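# Tilt a lidded plate to roll a ball onto a spot

## Task

Tip the plate with the transparent lid so the steel ball rolls and comes to rest on the printed mark. Then set the plate level. No other loose object may touch the plate or anything that tilts with it. The result must hold without the robot supporting it. Finally open the grippers and pull the arms away.

## Robot and tools

Robot: two Kinova Gen3 seven-joint arms, left_arm and right_arm, each with a Robotiq 2F-85 two-finger gripper and a wrist camera. The names are labels only, not image sides. left_arm sits on the +y side. Base roots in the scene frame: left_arm (+0.002, +0.360, +0.258) m, right_arm (-0.037, -0.199, +0.258) m. Both bases are slightly tilted. Any mounting plates and the metal frame behind the arms are fixed obstacles. A "too close" warning counts a plate and its side of the frame as part of that arm.

Scene frame: origin on the table top midway between the arms, +z up, +x out over the table. Each result prints each gripper's end_effector_position (metres) and end_effector_quat_wxyz in this frame. That point lies midway between the pads when they are closed. The fingers point along the gripper's +z and close along its y. Closed fingertips extend about 19 mm past that point, open ones about 6 mm. Closing pushes the tips about 13 mm further out, so leave that gap above surfaces. Printed hand positions can be off, more so at long reach.

execute_actions takes "actions", a list holding at most one item, plus optional "pictures" (boolean; images come by default).
- Empty list: sends nothing and returns the current state.
- Move: {"rows": [[...]], "steps": n}, n from 1 to 15 (default 15), each step 1/30 s. One row is used per step. If there are fewer rows than steps, the last row repeats.
- Wait: {"steps": n} with no rows, n up to 300. It counts from the previous result, and your reply time is included.

Each row is one flat list of 18 numbers covering both arms, even if only one moves. First left_arm: 7 absolute joint target angles in radians (waist, shoulder, upper arm roll, elbow, forearm roll, wrist pitch, wrist roll, in the same order as the Joint positions line), then gripper position, then gripper speed. Then the same 9 for right_arm. Joint numbers are targets, not offsets. Stated ranges: waist, upper arm roll, forearm roll and wrist roll -69.115 to 69.115; shoulder -2.250 to 2.250; elbow -2.580 to 2.580; wrist pitch -2.100 to 2.100. The true end can differ by up to 0.013 rad. A target more than 0.013 beyond an end, and further out than the current angle, makes the whole call refused, and nothing is sent. A target past the real end is clipped there, and the result may print "joint sent to its limit". No such line does not prove there is room left.

Gripper position is in [-1, 1]. +1 is fully open (85 mm), 0 is about 41 mm, the pads touch near -0.8, and -1 closes until blocked. Gripper speed is in [-1, 1]: about 20 mm/s at -1, 85 at 0, 150 at +1. Grip force is set by the arm, about 190-235 N per pad. To grip, send -1 and keep sending it. For a softer grip, open first, then ask for slightly narrower than the object. To release, ask for wider than the object. To leave a gripper unchanged, repeat its previous two numbers; a 0 is a real command. position_measured_pct is roughly 50 - 50 x position, so 0 means fully open. If it stops below about 90 short of the request, something is held or blocking. Around 90 or more means the pads closed on nothing, or on something very thin.

Motion: each joint target is kept within a lead of the measured angle. The lead is 0.304 rad for the first four joints and 0.266 for the last three. Targets that would move the gripper more than 70 mm from where it is get scaled back. Joints accelerate, slow and stop together, and reverse by stopping first. A large move may still be unfinished when the result arrives. Between calls the arms keep heading for the last row sent. They stop once motion has nearly ceased, or after a HELD step.

Result lines: the state line (left_arm: … | right_arm: …). Joint positions and Joint velocities, one block per arm (rad, rad/s). Joint torques: noisy, offset readings of holding torque. "joint command not followed": the clearance check changed or blocked some joint targets; the rest of the row still ran. HELD: on those steps your row was partly or fully not sent. TORQUE FAULT: a joint hit its load limit (47.5 N m for the first four joints, 29.9 for the last three, held weight included). That arm halts for 10 s and drops the rest of the call. MOTOR HOT warns at 60 °C. At 75 °C an OVER-TEMPERATURE FAULT lets that arm sag until it cools, so don't hold loads for long.

zoom_image: {"camera": one of cam_high, cam_low, cam_left_wrist, cam_right_wrist, "region": [x0, y0, x1, y1]}. Pixel coordinates, origin at the top-left of that camera's latest image, at most 504x504. All images are 672x504. It moves nothing.

read_manual(section="licences") returns licence texts only. finished_scene(scene) ends and grades the given scene and cannot be undone. Answering without a tool call ends everything.

Order: look and zoom to find the plate, ball and spot. Grip the plate edge (one or both arms) and tilt it gently in small steps so the ball rolls toward the spot. Level it once the ball is there, then release, retract, confirm the ball stays put, and call finished_scene.

Avoid: knocking anything off the table, dropping the plate, slamming, hard pushes, and arms colliding or pressing on each other. Brief external tugs or pushes may happen.

Each tool is called as name(argument=value, ...), one argument or row to a line, values as JSON.

## Session

execute_actions(
  actions=[],
)

Scene clock: 0.00 s of 4800.00 s.
left_arm: end_effector_position=(+0.3033, +0.5905, +0.2678) position_measured_pct=0.0 end_effector_quat_wxyz=(+0.367, +0.347, +0.805, -0.312) | right_arm: end_effector_position=(+0.5940, +0.4041, +0.2758) position_measured_pct=0.0 end_effector_quat_wxyz=(+0.184, -0.314, +0.868, +0.338)
Joint positions: left_arm=[-1.464  0.972  0.602  1.849  0.24   0.919 -0.601] | right_arm=[-0.508  1.565 -0.228  0.29  -0.207  0.815  1.828]
Joint velocities: left_arm=[-0.     0.    -0.    -0.     0.    -0.001 -0.   ] | right_arm=[-0.     0.001  0.     0.    -0.002  0.     0.   ]
Joint torques (N m, as the joint torque sensors report them, + toward a larger angle): no reading
Motor temperatures (°C, as the motors report them): left_arm=[32 38 30 32 37 43 37] | right_arm=[34 36 29 32 41 40 40]

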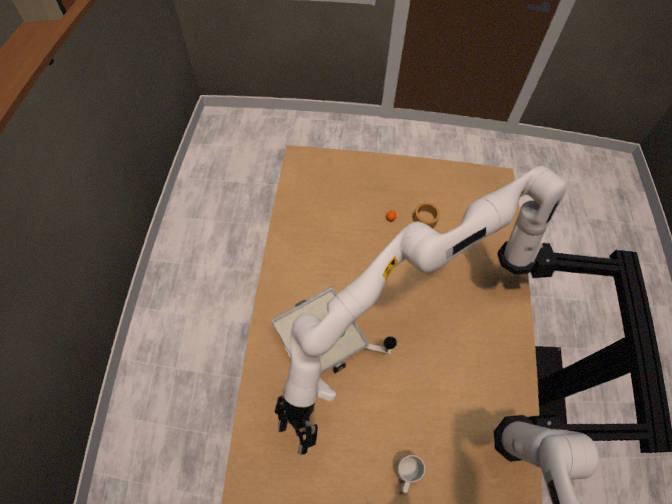

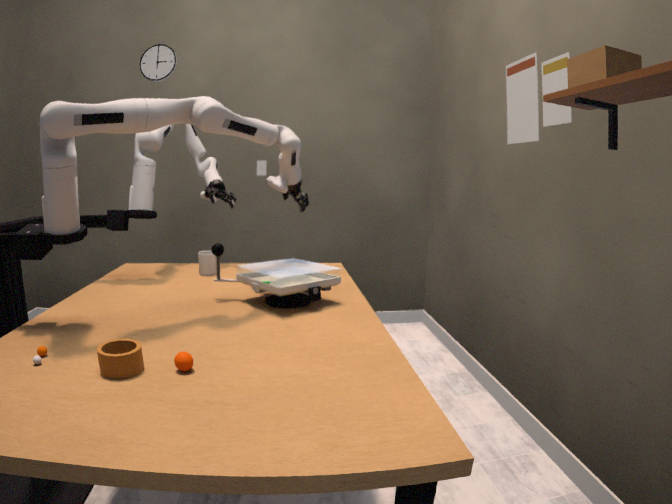

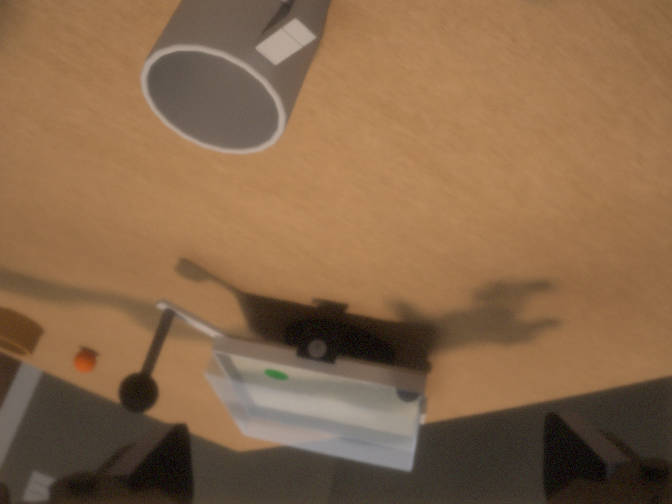

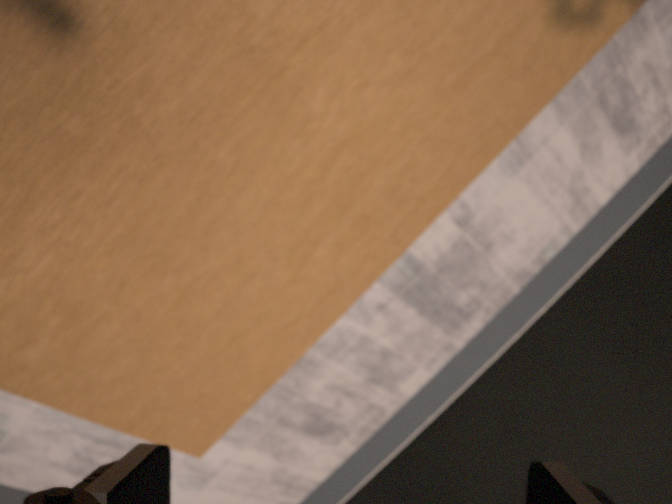

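execute_actions(
  actions=[
    {"rows":[[-1.464,0.972,0.602,1.849,0.24,0.919,-0.601,1,0,-0.476,0.83,0,1.779,0,0.533,3.88,1,0]]},
  ],
  pictures=false,
)

execute_actions(
  actions=[
    {"steps":120},
  ],
)

zoom_image(
  camera="cam_high",
  region=[250, 260, 450, 410],
)

zoom_image(
  camera="cam_low",
  region=[140, 180, 360, 330],
)

Scene clock: 9.83 s of 4800.00 s.
left_arm: end_effector_position=(+0.3032, +0.5906, +0.2677) position_measured_pct=0.0 end_effector_quat_wxyz=(+0.367, +0.347, +0.805, -0.312) | right_arm: end_effector_position=(+0.6881, +0.3129, +0.3952) position_measured_pct=0.0 end_effector_quat_wxyz=(+0.341, -0.457, +0.803, +0.174)
Joint positions: left_arm=[-1.464  0.972  0.602  1.849  0.24   0.919 -0.601] | right_arm=[-0.486  1.253 -0.07   0.601 -0.064  0.621  2.096]
Joint velocities: left_arm=[ 0.  0.  0. -0. -0.  0.  0.] | right_arm=[ 0.035 -0.824  0.231  0.818  0.21  -0.288  0.716]
Joint torques (N m, as the joint torque sensors report them, + toward a larger angle): left_arm=[  1.35 -16.92   6.21   0.52   1.8    2.    -0.35] | right_arm=[ -5.78 -30.15  -1.61  -9.69  -0.36  -1.39   0.01]
Motor temperatures (°C, as the motors report them): left_arm=[32 38 30 32 37 43 37] | right_arm=[34 37 29 33 41 40 40]
Steps of this call (steps 1 to 90: nothing new was sent; then 6.33 s passed at rest; steps 91 to 105: all 15 steps of this action). Readings (joint positions | what the end effector reports):
91: left_arm=[-1.464 0.972 0.602 1.849 0.240 0.919 -0.601] | right_arm=[-0.507 1.563 -0.227 0.292 -0.206 0.814 1.829] | left_arm position_measured_pct=0.0 | right_arm position_measured_pct=0.0
92: left_arm=[-1.464 0.972 0.602 1.849 0.240 0.919 -0.601] | right_arm=[-0.507 1.557 -0.224 0.298 -0.203 0.810 1.833] | left_arm position_measured_pct=0.0 | right_arm position_measured_pct=0.0
94: left_arm=[-1.464 0.972 0.602 1.849 0.240 0.919 -0.601] | right_arm=[-0.505 1.529 -0.204 0.328 -0.185 0.787 1.856] | left_arm position_measured_pct=0.0 | right_arm position_measured_pct=0.0
98: left_arm=[-1.464 0.972 0.602 1.849 0.240 0.919 -0.601] | right_arm=[-0.497 1.434 -0.143 0.420 -0.129 0.711 1.938] | left_arm position_measured_pct=0.0 | right_arm position_measured_pct=0.0
105: the state above

Scene clock: 13.83 s of 4800.00 s.
left_arm: end_effector_position=(+0.3032, +0.5906, +0.2677) position_measured_pct=0.0 end_effector_quat_wxyz=(+0.367, +0.347, +0.805, -0.312) | right_arm: end_effector_position=(+0.3626, +0.0498, +0.2654) position_measured_pct=0.0 end_effector_quat_wxyz=(-0.095, +0.988, -0.111, -0.048)
Joint positions: left_arm=[-1.464  0.972  0.602  1.849  0.24   0.919 -0.601] | right_arm=[-0.476  0.83   0.     1.779  0.     0.533  3.88 ]
Joint velocities: left_arm=[ 0. -0.  0. -0.  0.  0. -0.] | right_arm=[ 0.    -0.001 -0.     0.     0.003  0.001  0.001]
Joint torques (N m, as the joint torque sensors report them, + toward a larger angle): left_arm=[  1.46 -17.     6.19   0.54   1.79   1.94  -0.34] | right_arm=[ -3.83 -19.7   -1.59  -4.87  -0.06  -0.02   0.07]
Motor temperatures (°C, as the motors report them): left_arm=[32 38 30 32 37 43 37] | right_arm=[34 37 29 33 41 40 40]
Steps of this call (steps 1 to 75: the robot went on to your last target; steps 76 to 120: nothing new was sent). Readings (joint positions | what the end effector reports):
1: left_arm=[-1.464 0.972 0.602 1.849 0.240 0.919 -0.601] | right_arm=[-0.485 1.226 -0.063 0.628 -0.057 0.612 2.120] | left_arm position_measured_pct=0.0 | right_arm position_measured_pct=0.0
2: left_arm=[-1.464 0.972 0.602 1.849 0.240 0.919 -0.601] | right_arm=[-0.484 1.198 -0.056 0.656 -0.051 0.603 2.145] | left_arm position_measured_pct=0.0 | right_arm position_measured_pct=0.0
4: left_arm=[-1.464 0.972 0.602 1.849 0.240 0.919 -0.601] | right_arm=[-0.482 1.140 -0.044 0.713 -0.040 0.589 2.195] | left_arm position_measured_pct=0.0 | right_arm position_measured_pct=0.0
8: left_arm=[-1.464 0.972 0.602 1.849 0.240 0.919 -0.601] | right_arm=[-0.480 1.023 -0.027 0.835 -0.024 0.566 2.303] | left_arm position_measured_pct=0.0 | right_arm position_measured_pct=0.0
120: the state above
All arms were judged still, so your last target was given up. Only a new action makes them travel on or press farther. Fingers that are still opening or closing keep moving.

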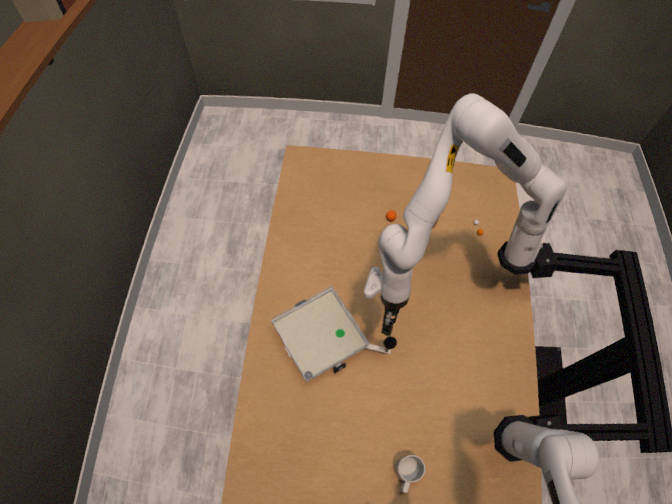

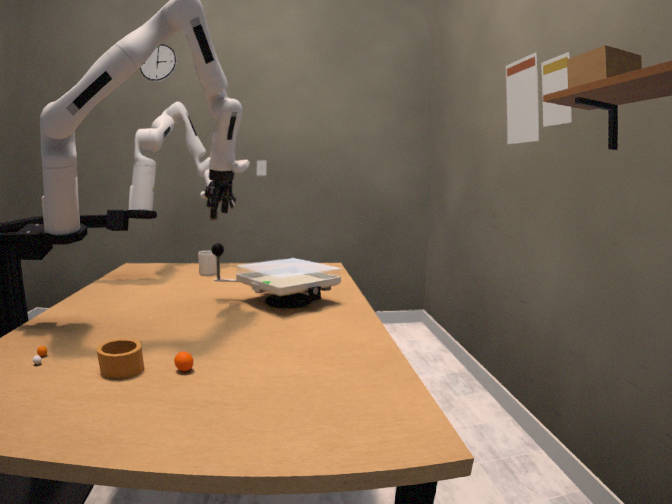

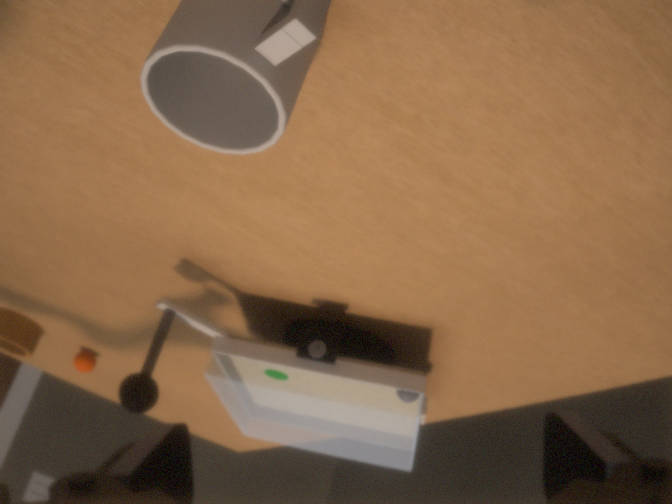

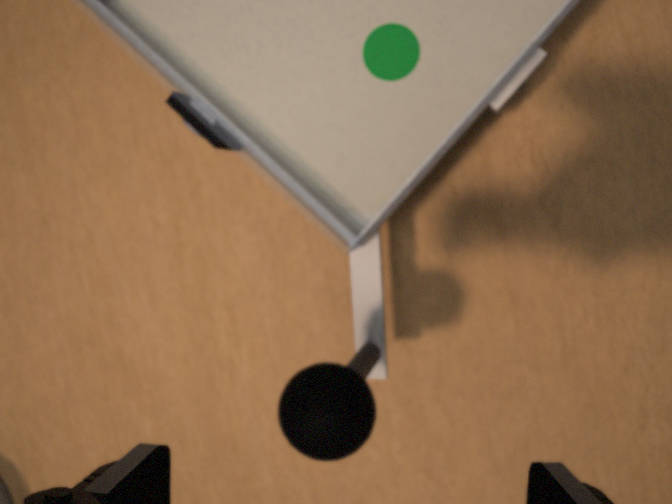

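Region (250, 260, 450, 410) of cam_high's 672x504 image, scaled by 2.520, with more detail than that image has; it fills the top 378 rows of this view, and the rest is white.

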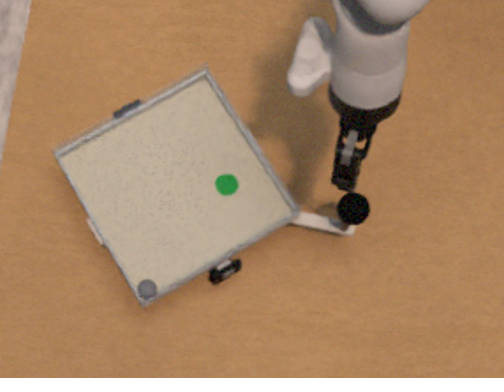

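Region (140, 180, 360, 330) of cam_low's 672x504 image, scaled by 2.291, with more detail than that image has; it fills the top 344 rows of this view, and the rest is white.

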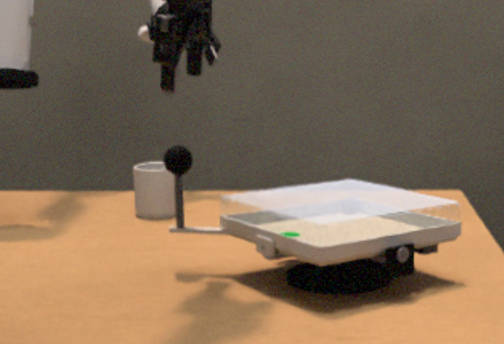

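execute_actions(
  actions=[
    {"rows":[[-1.464,0.972,0.602,1.849,0.24,0.919,-0.601,1,0,-0.481,1.056,0,1.7254,0,0.36,3.88,1,0]]},
  ],
  pictures=false,
)

execute_actions(
  actions=[
    {"rows":[[-1.464,0.972,0.602,1.849,0.24,0.919,-0.601,1,0,-0.481,1.056,0,1.7254,0,0.36,3.88,0.3,0]]},
  ],
)

zoom_image(
  camera="cam_low",
  region=[140, 180, 360, 330],
)

Scene clock: 22.37 s of 4800.00 s.
left_arm: end_effector_position=(+0.3032, +0.5906, +0.2677) position_measured_pct=0.0 end_effector_quat_wxyz=(+0.367, +0.347, +0.805, -0.312) | right_arm: end_effector_position=(+0.3613, +0.0760, +0.1708) position_measured_pct=0.0 end_effector_quat_wxyz=(-0.097, +0.988, -0.109, -0.046)
Joint positions: left_arm=[-1.464  0.972  0.602  1.849  0.24   0.919 -0.601] | right_arm=[-0.481  1.051 -0.     1.726 -0.     0.36   3.88 ]
Joint velocities: left_arm=[ 0.    -0.    -0.     0.     0.     0.001 -0.   ] | right_arm=[-0.001  0.038  0.002 -0.015  0.002 -0.011 -0.001]
Joint torques (N m, as the joint torque sensors report them, + toward a larger angle): left_arm=[  1.34 -16.96   6.24   0.44   1.75   1.92  -0.31] | right_arm=[ -3.95 -20.63  -1.48  -3.85  -0.05  -0.28   0.  ]
Motor temperatures (°C, as the motors report them): left_arm=[32 38 30 32 37 43 37] | right_arm=[34 37 29 33 41 40 40]
Steps of this call (steps 1 to 90: nothing new was sent; then 5.03 s passed at rest; steps 91 to 105: all 15 steps of this action). Readings (joint positions | what the end effector reports):
91: left_arm=[-1.464 0.972 0.602 1.849 0.240 0.919 -0.601] | right_arm=[-0.476 0.831 0.000 1.779 -0.000 0.532 3.880] | left_arm position_measured_pct=0.0 | right_arm position_measured_pct=0.0
92: left_arm=[-1.464 0.972 0.602 1.849 0.240 0.919 -0.601] | right_arm=[-0.476 0.838 0.000 1.777 0.000 0.528 3.880] | left_arm position_measured_pct=0.0 | right_arm position_measured_pct=0.0
94: left_arm=[-1.464 0.972 0.602 1.849 0.240 0.919 -0.601] | right_arm=[-0.477 0.867 0.000 1.770 0.000 0.508 3.880] | left_arm position_measured_pct=0.0 | right_arm position_measured_pct=0.0
98: left_arm=[-1.464 0.972 0.602 1.849 0.240 0.919 -0.601] | right_arm=[-0.479 0.976 0.000 1.745 0.000 0.424 3.880] | left_arm position_measured_pct=0.0 | right_arm position_measured_pct=0.0
105: the state above

Scene clock: 22.87 s of 4800.00 s.
left_arm: end_effector_position=(+0.3032, +0.5906, +0.2677) position_measured_pct=0.0 end_effector_quat_wxyz=(+0.367, +0.347, +0.805, -0.312) | right_arm: end_effector_position=(+0.3599, +0.0756, +0.1684) position_measured_pct=33.7 end_effector_quat_wxyz=(-0.095, +0.988, -0.109, -0.047)
Joint positions: left_arm=[-1.464  0.972  0.602  1.849  0.24   0.919 -0.601] | right_arm=[-0.481  1.056 -0.     1.725 -0.     0.36   3.88 ]
Joint velocities: left_arm=[-0. -0. -0.  0. -0.  0. -0.] | right_arm=[-0.002  0.002 -0.    -0.     0.002 -0.     0.001]
Joint torques (N m, as the joint torque sensors report them, + toward a larger angle): left_arm=[  1.54 -16.87   6.19   0.42   1.83   2.01  -0.34] | right_arm=[ -4.48 -21.    -1.64  -3.68   0.06   0.02  -0.06]
Motor temperatures (°C, as the motors report them): left_arm=[32 38 30 32 37 43 37] | right_arm=[34 37 29 33 41 40 40]
Steps of this call (steps 1 to 15: all 15 steps of this action). Readings (joint positions | what the end effector reports):
1: left_arm=[-1.464 0.972 0.602 1.849 0.240 0.919 -0.601] | right_arm=[-0.481 1.052 -0.000 1.726 0.000 0.360 3.880] | left_arm position_measured_pct=0.0 | right_arm position_measured_pct=0.0
2: left_arm=[-1.464 0.972 0.602 1.849 0.240 0.919 -0.601] | right_arm=[-0.481 1.053 -0.000 1.726 0.000 0.360 3.880] | left_arm position_measured_pct=0.0 | right_arm position_measured_pct=0.8
4: left_arm=[-1.464 0.972 0.602 1.849 0.240 0.919 -0.601] | right_arm=[-0.481 1.054 -0.000 1.726 0.000 0.360 3.880] | left_arm position_measured_pct=0.0 | right_arm position_measured_pct=4.8
8: left_arm=[-1.464 0.972 0.602 1.849 0.240 0.919 -0.601] | right_arm=[-0.481 1.056 -0.000 1.725 -0.000 0.360 3.880] | left_arm position_measured_pct=0.0 | right_arm position_measured_pct=16.3
15: the state above

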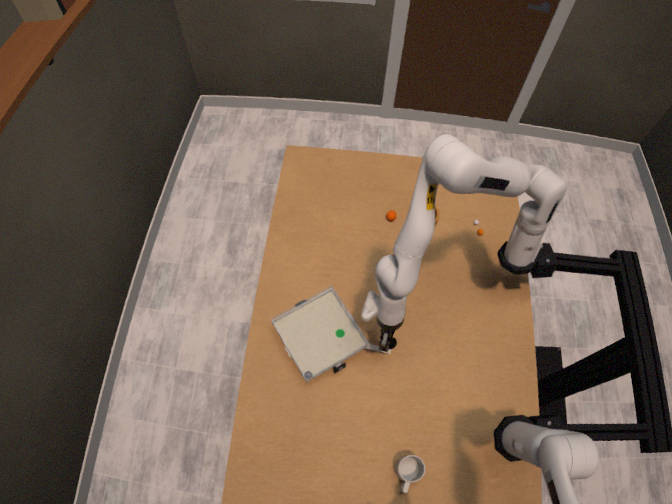

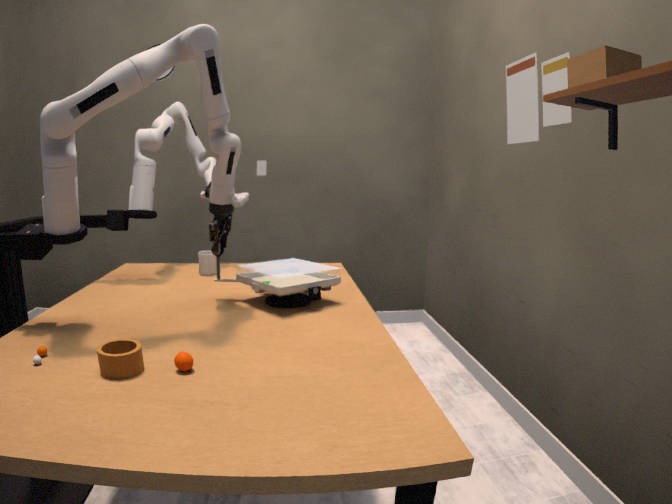

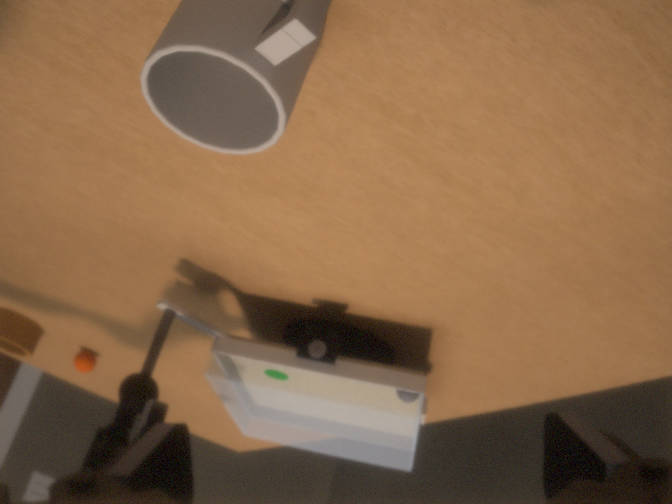

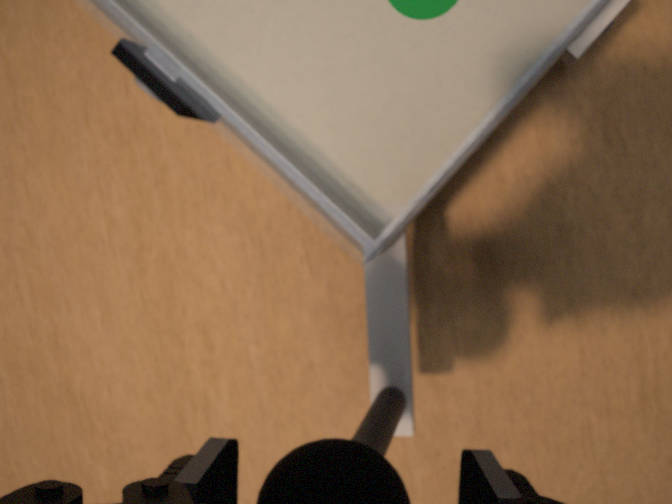

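Region (140, 180, 360, 330) of cam_low's 672x504 image, scaled by 2.291, with more detail than that image has; it fills the top 344 rows of this view, and the rest is white.

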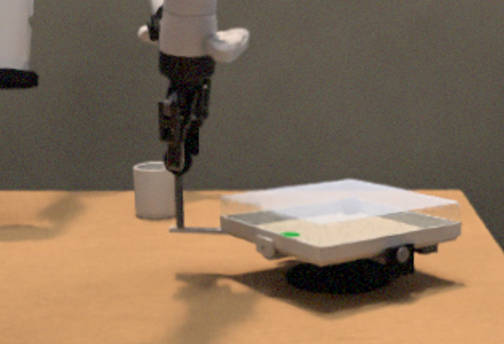

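execute_actions(
  actions=[
    {"rows":[[-1.464,0.972,0.602,1.849,0.24,0.919,-0.601,1,0,-0.481,1.0673,0,1.7219,0,0.3522,3.88,0.3,0]],"steps":10},
  ],
  pictures=false,
)

execute_actions(
  actions=[
    {"rows":[[-1.464,0.972,0.602,1.849,0.24,0.919,-0.601,1,0,-0.481,1.0673,0,1.7219,0,0.3522,3.88,-0.2,-1]]},
  ],
  pictures=false,
)

execute_actions(
  actions=[
    {"steps":60},
  ],
)

zoom_image(
  camera="cam_high",
  region=[250, 260, 450, 410],
)

Scene clock: 30.27 s of 4800.00 s.
left_arm: end_effector_position=(+0.3032, +0.5906, +0.2677) position_measured_pct=0.0 end_effector_quat_wxyz=(+0.367, +0.347, +0.805, -0.312) | right_arm: end_effector_position=(+0.3596, +0.0766, +0.1636) position_measured_pct=34.9 end_effector_quat_wxyz=(-0.095, +0.988, -0.109, -0.047)
Joint positions: left_arm=[-1.464  0.972  0.602  1.849  0.24   0.919 -0.601] | right_arm=[-0.481  1.067 -0.     1.722  0.     0.352  3.88 ]
Joint velocities: left_arm=[-0.     0.     0.    -0.    -0.    -0.    -0.001] | right_arm=[ 0.001  0.003  0.    -0.001  0.001 -0.001 -0.001]
Joint torques (N m, as the joint torque sensors report them, + toward a larger angle): left_arm=[  1.34 -16.91   6.15   0.38   1.79   1.92  -0.29] | right_arm=[ -3.8  -20.89  -1.49  -3.49   0.     0.04  -0.08]
Motor temperatures (°C, as the motors report them): left_arm=[32 38 30 32 37 43 37] | right_arm=[34 37 29 33 41 40 40]
Steps of this call (steps 1 to 15: the robot went on to your last target; steps 16 to 90: nothing new was sent; then 4.07 s passed at rest; steps 91 to 100: all 10 steps of this action). Readings (joint positions | what the end effector reports):
91: left_arm=[-1.464 0.972 0.602 1.849 0.240 0.919 -0.601] | right_arm=[-0.481 1.057 0.000 1.725 -0.000 0.359 3.880] | left_arm position_measured_pct=0.0 | right_arm position_measured_pct=34.9
92: left_arm=[-1.464 0.972 0.602 1.849 0.240 0.919 -0.601] | right_arm=[-0.481 1.061 0.000 1.723 0.000 0.357 3.880] | left_arm position_measured_pct=0.0 | right_arm position_measured_pct=34.9
94: left_arm=[-1.464 0.972 0.602 1.849 0.240 0.919 -0.601] | right_arm=[-0.481 1.066 -0.000 1.723 -0.000 0.354 3.880] | left_arm position_measured_pct=0.0 | right_arm position_measured_pct=34.9
98: left_arm=[-1.464 0.972 0.602 1.849 0.240 0.919 -0.601] | right_arm=[-0.481 1.067 -0.000 1.722 0.000 0.352 3.880] | left_arm position_measured_pct=0.0 | right_arm position_measured_pct=34.9
100: the state above

Scene clock: 30.77 s of 4800.00 s.
left_arm: end_effector_position=(+0.3032, +0.5906, +0.2677) position_measured_pct=0.0 end_effector_quat_wxyz=(+0.367, +0.347, +0.805, -0.312) | right_arm: end_effector_position=(+0.3596, +0.0767, +0.1635) position_measured_pct=43.7 end_effector_quat_wxyz=(-0.095, +0.988, -0.109, -0.047)
Joint positions: left_arm=[-1.464  0.972  0.602  1.849  0.24   0.919 -0.601] | right_arm=[-0.481  1.067 -0.     1.722 -0.     0.352  3.88 ]
Joint velocities: left_arm=[-0.     0.001  0.     0.    -0.    -0.    -0.   ] | right_arm=[-0.004 -0.005 -0.008 -0.006 -0.006 -0.007 -0.002]
Joint torques (N m, as the joint torque sensors report them, + toward a larger angle): left_arm=[  1.52 -16.98   6.26   0.42   1.83   2.    -0.31] | right_arm=[ -3.69 -20.9   -1.37  -3.13   0.19   0.18   0.08]
Motor temperatures (°C, as the motors report them): left_arm=[32 38 30 32 37 43 37] | right_arm=[34 37 29 33 41 40 40]
Steps of this call (steps 1 to 15: all 15 steps of this action). Readings (joint positions | what the end effector reports):
1: left_arm=[-1.464 0.972 0.602 1.849 0.240 0.919 -0.601] | right_arm=[-0.481 1.067 -0.000 1.722 0.000 0.352 3.880] | left_arm position_measured_pct=0.0 | right_arm position_measured_pct=34.9
2: left_arm=[-1.464 0.972 0.602 1.849 0.240 0.919 -0.601] | right_arm=[-0.481 1.067 -0.000 1.722 0.000 0.352 3.880] | left_arm position_measured_pct=0.0 | right_arm position_measured_pct=34.9
4: left_arm=[-1.464 0.972 0.602 1.849 0.240 0.919 -0.601] | right_arm=[-0.481 1.067 -0.000 1.722 0.000 0.352 3.880] | left_arm position_measured_pct=0.0 | right_arm position_measured_pct=36.1
8: left_arm=[-1.464 0.972 0.602 1.849 0.240 0.919 -0.601] | right_arm=[-0.481 1.067 -0.000 1.722 0.000 0.352 3.880] | left_arm position_measured_pct=0.0 | right_arm position_measured_pct=38.5
15: the state above

Scene clock: 32.77 s of 4800.00 s.
left_arm: end_effector_position=(+0.3032, +0.5906, +0.2677) position_measured_pct=0.0 end_effector_quat_wxyz=(+0.367, +0.347, +0.805, -0.312) | right_arm: end_effector_position=(+0.3601, +0.0789, +0.1648) position_measured_pct=54.8 end_effector_quat_wxyz=(-0.097, +0.988, -0.108, -0.046)
Joint positions: left_arm=[-1.464  0.972  0.602  1.849  0.24   0.919 -0.601] | right_arm=[-0.482  1.066 -0.002  1.72  -0.001  0.351  3.88 ]
Joint velocities: left_arm=[-0.    -0.001  0.    -0.     0.    -0.    -0.   ] | right_arm=[ 0.    -0.001  0.     0.     0.001  0.001 -0.   ]
Joint torques (N m, as the joint torque sensors report them, + toward a larger angle): left_arm=[  1.43 -17.22   6.14   0.55   1.73   2.03  -0.33] | right_arm=[ -2.95 -19.96  -0.27  -2.49   0.31   0.5    0.01]
Motor temperatures (°C, as the motors report them): left_arm=[32 38 30 32 37 43 37] | right_arm=[34 37 29 33 41 40 40]
Steps of this call (steps 1 to 15: the robot went on to your last target; steps 16 to 60: nothing new was sent). Readings (joint positions | what the end effector reports):
1: left_arm=[-1.464 0.972 0.602 1.849 0.240 0.919 -0.601] | right_arm=[-0.481 1.067 -0.000 1.722 -0.000 0.352 3.880] | left_arm position_measured_pct=0.0 | right_arm position_measured_pct=44.4
2: left_arm=[-1.464 0.972 0.602 1.849 0.240 0.919 -0.601] | right_arm=[-0.481 1.067 -0.001 1.721 -0.000 0.352 3.880] | left_arm position_measured_pct=0.0 | right_arm position_measured_pct=44.8
4: left_arm=[-1.464 0.972 0.602 1.849 0.240 0.919 -0.601] | right_arm=[-0.482 1.067 -0.001 1.721 -0.000 0.351 3.880] | left_arm position_measured_pct=0.0 | right_arm position_measured_pct=46.4
8: left_arm=[-1.464 0.972 0.602 1.849 0.240 0.919 -0.601] | right_arm=[-0.482 1.066 -0.002 1.720 -0.001 0.351 3.880] | left_arm position_measured_pct=0.0 | right_arm position_measured_pct=49.2
60: the state above
All arms were judged still, so your last target was given up. Only a new action makes them travel on or press farther. Fingers that are still opening or closing keep moving.

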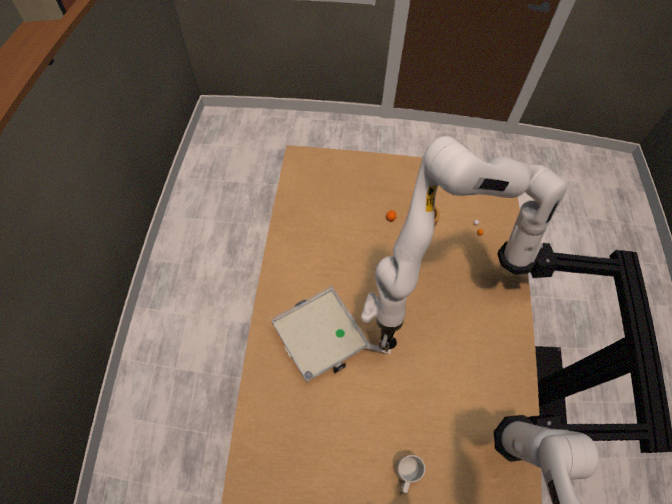

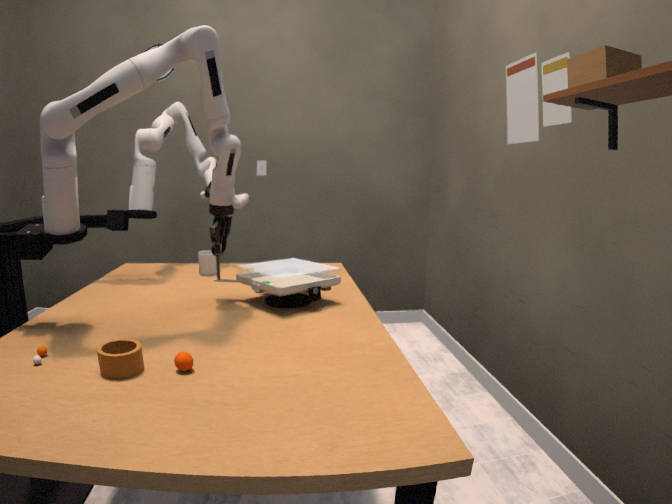

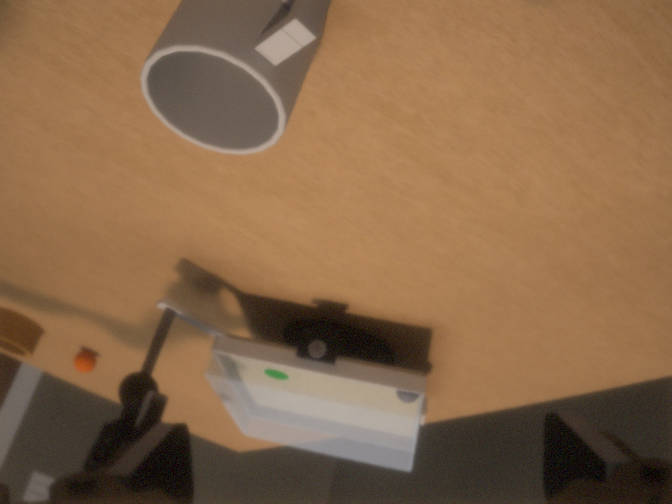

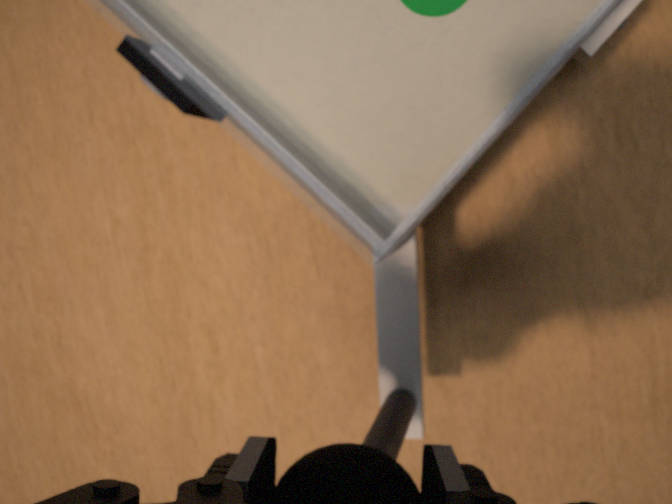

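Region (250, 260, 450, 410) of cam_high's 672x504 image, scaled by 2.520, with more detail than that image has; it fills the top 378 rows of this view, and the rest is white.

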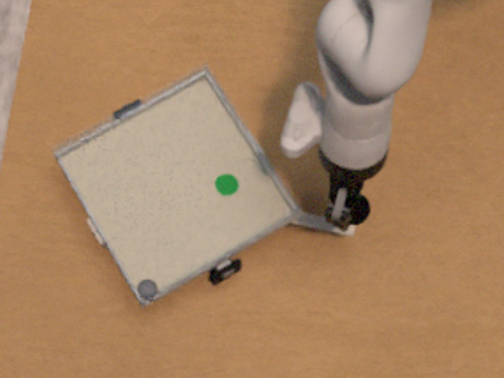

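execute_actions(
  actions=[
    {"rows":[[-1.464,0.972,0.602,1.849,0.24,0.919,-0.601,1,0,-0.4726,1.0612,0,1.7385,0,0.3417,3.8884,-0.2,-1]]},
  ],
  pictures=false,
)

execute_actions(
  actions=[
    {"steps":30},
  ],
)

zoom_image(
  camera="cam_high",
  region=[250, 260, 450, 410],
)

Scene clock: 37.83 s of 4800.00 s.
left_arm: end_effector_position=(+0.3032, +0.5906, +0.2677) position_measured_pct=0.0 end_effector_quat_wxyz=(+0.367, +0.347, +0.805, -0.312) | right_arm: end_effector_position=(+0.3604, +0.0771, +0.1663) position_measured_pct=54.8 end_effector_quat_wxyz=(-0.101, +0.988, -0.107, -0.044)
Joint positions: left_arm=[-1.464  0.972  0.602  1.849  0.24   0.919 -0.601] | right_arm=[-0.476  1.059 -0.004  1.733 -0.002  0.337  3.888]
Joint velocities: left_arm=[ 0. -0.  0. -0.  0. -0. -0.] | right_arm=[ 0.001  0.001 -0.     0.     0.002 -0.001 -0.001]
Joint torques (N m, as the joint torque sensors report them, + toward a larger angle): left_arm=[  1.26 -16.94   6.03   0.59   1.74   1.93  -0.28] | right_arm=[ -1.05 -19.31   2.01   0.06   0.9    2.2    0.17]
Motor temperatures (°C, as the motors report them): left_arm=[32 38 30 32 37 43 37] | right_arm=[34 37 29 33 41 40 40]
Steps of this call (steps 1 to 90: nothing new was sent; then 1.57 s passed at rest; steps 91 to 105: all 15 steps of this action). Readings (joint positions | what the end effector reports):
91: left_arm=[-1.464 0.972 0.602 1.849 0.240 0.919 -0.601] | right_arm=[-0.482 1.065 -0.002 1.721 -0.001 0.350 3.880] | left_arm position_measured_pct=0.0 | right_arm position_measured_pct=54.8
92: left_arm=[-1.464 0.972 0.602 1.849 0.240 0.919 -0.601] | right_arm=[-0.479 1.063 -0.003 1.726 -0.001 0.346 3.883] | left_arm position_measured_pct=0.0 | right_arm position_measured_pct=54.8
94: left_arm=[-1.464 0.972 0.602 1.849 0.240 0.919 -0.601] | right_arm=[-0.477 1.060 -0.004 1.731 -0.002 0.339 3.887] | left_arm position_measured_pct=0.0 | right_arm position_measured_pct=54.8
98: left_arm=[-1.464 0.972 0.602 1.849 0.240 0.919 -0.601] | right_arm=[-0.476 1.059 -0.004 1.733 -0.002 0.337 3.888] | left_arm position_measured_pct=0.0 | right_arm position_measured_pct=54.8
105: the state above

Scene clock: 38.83 s of 4800.00 s.
left_arm: end_effector_position=(+0.3032, +0.5906, +0.2677) position_measured_pct=0.0 end_effector_quat_wxyz=(+0.367, +0.347, +0.805, -0.312) | right_arm: end_effector_position=(+0.3604, +0.0771, +0.1663) position_measured_pct=54.8 end_effector_quat_wxyz=(-0.101, +0.988, -0.107, -0.044)
Joint positions: left_arm=[-1.464  0.972  0.602  1.849  0.24   0.919 -0.601] | right_arm=[-0.476  1.059 -0.004  1.733 -0.002  0.337  3.888]
Joint velocities: left_arm=[-0.     0.001  0.    -0.    -0.    -0.     0.   ] | right_arm=[ 0.002  0.001  0.    -0.     0.001 -0.    -0.002]
Joint torques (N m, as the joint torque sensors report them, + toward a larger angle): left_arm=[  1.38 -17.01   6.26   0.52   1.77   1.99  -0.33] | right_arm=[ -1.43 -19.41   2.09   0.22   0.97   2.05  -0.04]
Motor temperatures (°C, as the motors report them): left_arm=[32 38 30 32 37 43 37] | right_arm=[34 37 29 33 41 40 40]
Steps of this call (steps 1 to 15: the robot went on to your last target; steps 16 to 30: nothing new was sent). Readings (joint positions | what the end effector reports):
1: left_arm=[-1.464 0.972 0.602 1.849 0.240 0.919 -0.601] | right_arm=[-0.476 1.059 -0.004 1.733 -0.002 0.337 3.888] | left_arm position_measured_pct=0.0 | right_arm position_measured_pct=54.8
2: left_arm=[-1.464 0.972 0.602 1.849 0.240 0.919 -0.601] | right_arm=[-0.476 1.059 -0.004 1.733 -0.002 0.337 3.888] | left_arm position_measured_pct=0.0 | right_arm position_measured_pct=54.8
4: left_arm=[-1.464 0.972 0.602 1.849 0.240 0.919 -0.601] | right_arm=[-0.476 1.059 -0.004 1.733 -0.002 0.337 3.888] | left_arm position_measured_pct=0.0 | right_arm position_measured_pct=54.8
8: left_arm=[-1.464 0.972 0.602 1.849 0.240 0.919 -0.601] | right_arm=[-0.476 1.059 -0.004 1.733 -0.002 0.337 3.888] | left_arm position_measured_pct=0.0 | right_arm position_measured_pct=54.8
30: the state above
All arms were judged still, so your last target was given up. Only a new action makes them travel on or press farther. Fingers that are still opening or closing keep moving.

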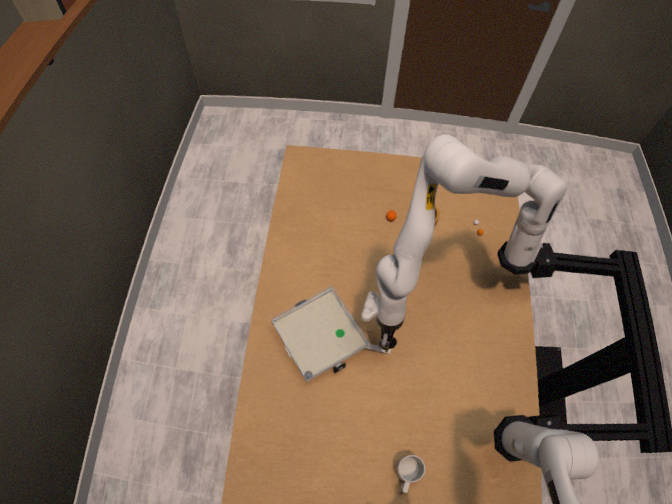

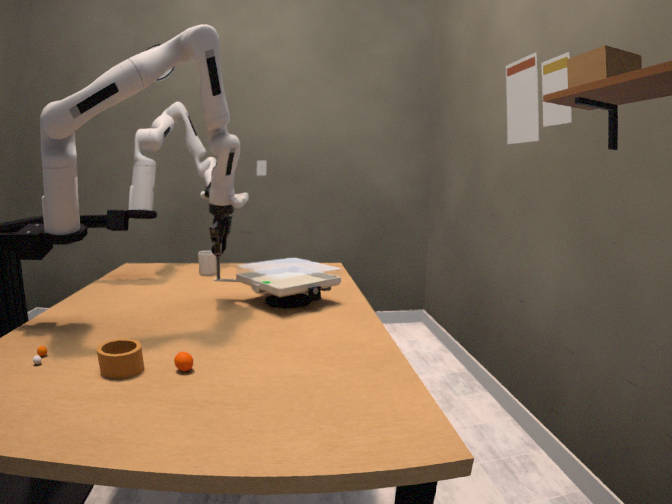

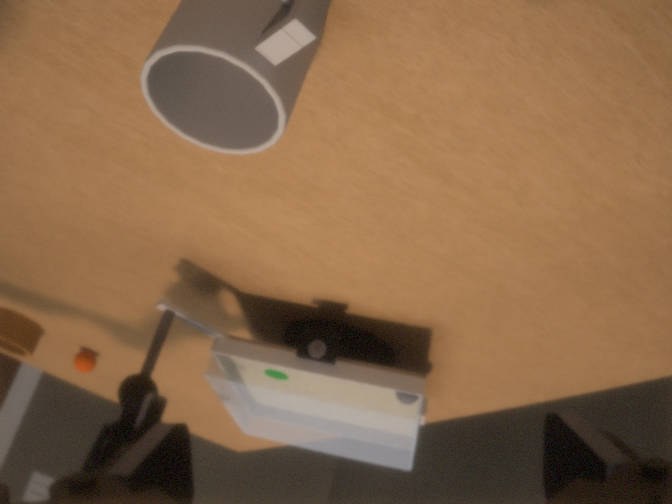

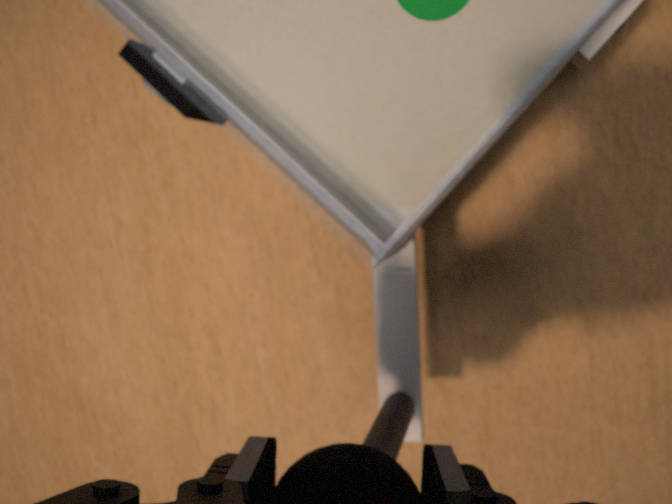

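Region (250, 260, 450, 410) of cam_high's 672x504 image, scaled by 2.520, with more detail than that image has; it fills the top 378 rows of this view, and the rest is white.

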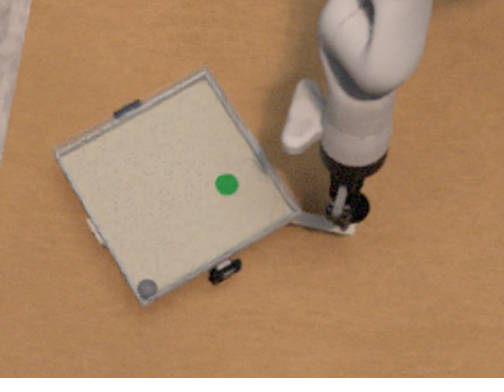

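execute_actions(
  actions=[
    {"rows":[[-1.464,0.972,0.602,1.849,0.24,0.919,-0.601,1,0,-0.4786,1.0478,0,1.7914,0,0.2462,3.8826,-0.2,-1]]},
  ],
  pictures=false,
)

execute_actions(
  actions=[
    {"steps":24},
  ],
)

zoom_image(
  camera="cam_high",
  region=[250, 260, 450, 410],
)

Scene clock: 48.50 s of 4800.00 s.
left_arm: end_effector_position=(+0.3032, +0.5906, +0.2677) position_measured_pct=0.0 end_effector_quat_wxyz=(+0.367, +0.347, +0.805, -0.312) | right_arm: end_effector_position=(+0.3594, +0.0754, +0.1659) position_measured_pct=54.8 end_effector_quat_wxyz=(-0.114, +0.987, -0.110, -0.026)
Joint positions: left_arm=[-1.464  0.972  0.602  1.849  0.24   0.919 -0.601] | right_arm=[-0.479  1.048 -0.001  1.79   0.     0.245  3.883]
Joint velocities: left_arm=[ 0.     0.001 -0.     0.     0.    -0.001  0.001] | right_arm=[-0.     0.001 -0.     0.001 -0.001 -0.     0.001]
Joint torques (N m, as the joint torque sensors report them, + toward a larger angle): left_arm=[  1.28 -16.95   6.23   0.45   1.79   1.91  -0.33] | right_arm=[ -3.19 -20.71  -1.13  -2.44  -0.04   0.08  -0.29]
Motor temperatures (°C, as the motors report them): left_arm=[32 38 30 32 37 43 37] | right_arm=[34 37 29 33 41 40 40]
Steps of this call (steps 1 to 90: nothing new was sent; then 6.17 s passed at rest; steps 91 to 105: all 15 steps of this action). Readings (joint positions | what the end effector reports):
91: left_arm=[-1.464 0.972 0.602 1.849 0.240 0.919 -0.601] | right_arm=[-0.476 1.059 -0.004 1.734 -0.002 0.335 3.888] | left_arm position_measured_pct=0.0 | right_arm position_measured_pct=54.8
92: left_arm=[-1.464 0.972 0.602 1.849 0.240 0.919 -0.601] | right_arm=[-0.477 1.057 -0.004 1.740 -0.002 0.326 3.888] | left_arm position_measured_pct=0.0 | right_arm position_measured_pct=54.8
94: left_arm=[-1.464 0.972 0.602 1.849 0.240 0.919 -0.601] | right_arm=[-0.479 1.051 -0.002 1.766 -0.001 0.286 3.885] | left_arm position_measured_pct=0.0 | right_arm position_measured_pct=54.8
98: left_arm=[-1.464 0.972 0.602 1.849 0.240 0.919 -0.601] | right_arm=[-0.479 1.049 -0.001 1.789 0.000 0.247 3.883] | left_arm position_measured_pct=0.0 | right_arm position_measured_pct=54.8
105: the state above

Scene clock: 49.30 s of 4800.00 s.
left_arm: end_effector_position=(+0.3032, +0.5906, +0.2677) position_measured_pct=0.0 end_effector_quat_wxyz=(+0.367, +0.347, +0.805, -0.312) | right_arm: end_effector_position=(+0.3594, +0.0754, +0.1659) position_measured_pct=54.8 end_effector_quat_wxyz=(-0.114, +0.987, -0.110, -0.026)
Joint positions: left_arm=[-1.464  0.972  0.602  1.849  0.24   0.919 -0.601] | right_arm=[-0.479  1.048 -0.001  1.79   0.     0.245  3.883]
Joint velocities: left_arm=[ 0.    -0.002  0.    -0.    -0.     0.001  0.   ] | right_arm=[-0.001  0.001 -0.     0.    -0.001  0.     0.001]
Joint torques (N m, as the joint torque sensors report them, + toward a larger angle): left_arm=[  1.43 -16.99   6.17   0.45   1.73   2.01  -0.25] | right_arm=[ -3.33 -21.11  -1.13  -2.71  -0.06   0.13  -0.14]
Motor temperatures (°C, as the motors report them): left_arm=[32 38 30 32 37 43 37] | right_arm=[34 37 29 33 41 40 40]
Steps of this call (steps 1 to 15: the robot went on to your last target; steps 16 to 24: nothing new was sent). Readings (joint positions | what the end effector reports):
1: left_arm=[-1.464 0.972 0.602 1.849 0.240 0.919 -0.601] | right_arm=[-0.479 1.048 -0.001 1.790 0.000 0.245 3.883] | left_arm position_measured_pct=0.0 | right_arm position_measured_pct=54.8
2: left_arm=[-1.464 0.972 0.602 1.849 0.240 0.919 -0.601] | right_arm=[-0.479 1.048 -0.001 1.790 0.000 0.245 3.883] | left_arm position_measured_pct=0.0 | right_arm position_measured_pct=54.8
4: left_arm=[-1.464 0.972 0.602 1.849 0.240 0.919 -0.601] | right_arm=[-0.479 1.048 -0.001 1.790 0.000 0.245 3.883] | left_arm position_measured_pct=0.0 | right_arm position_measured_pct=54.8
8: left_arm=[-1.464 0.972 0.602 1.849 0.240 0.919 -0.601] | right_arm=[-0.479 1.048 -0.001 1.790 0.000 0.245 3.883] | left_arm position_measured_pct=0.0 | right_arm position_measured_pct=54.8
24: the state above
All arms were judged still, so your last target was given up. Only a new action makes them travel on or press farther. Fingers that are still opening or closing keep moving.

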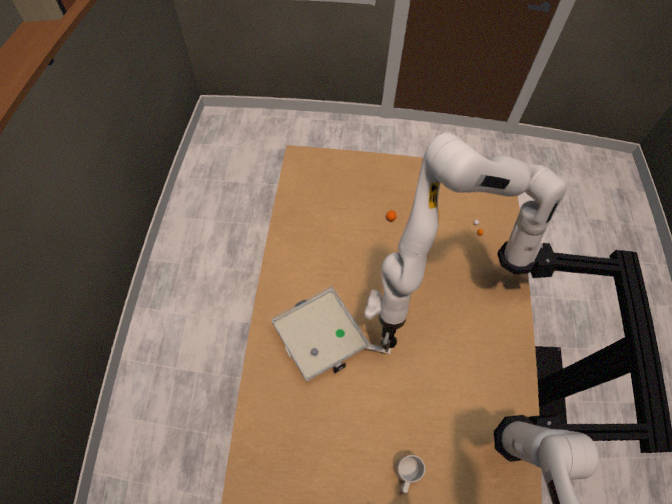

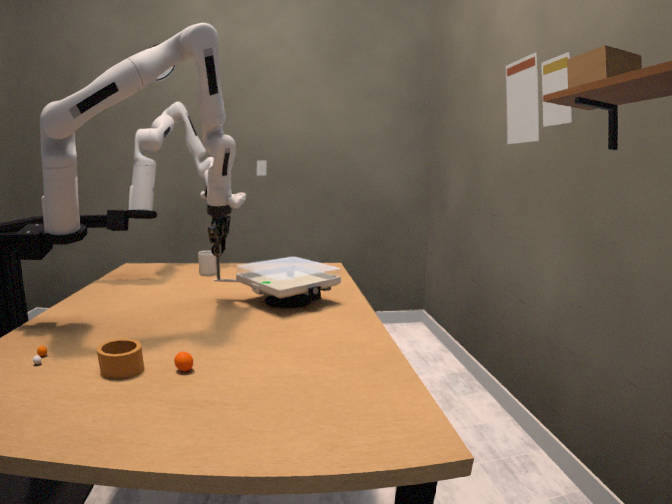

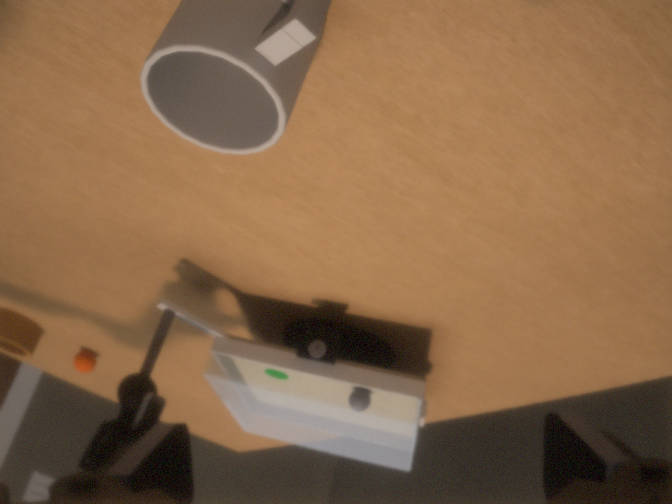

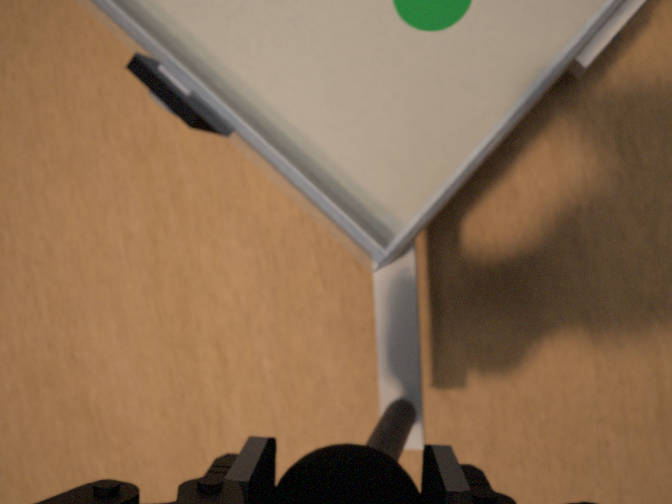

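Region (250, 260, 450, 410) of cam_high's 672x504 image, scaled by 2.520, with more detail than that image has; it fills the top 378 rows of this view, and the rest is white.

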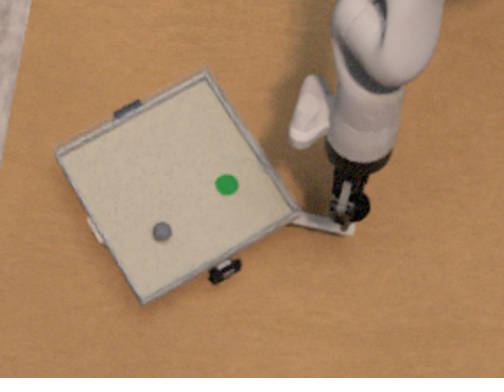

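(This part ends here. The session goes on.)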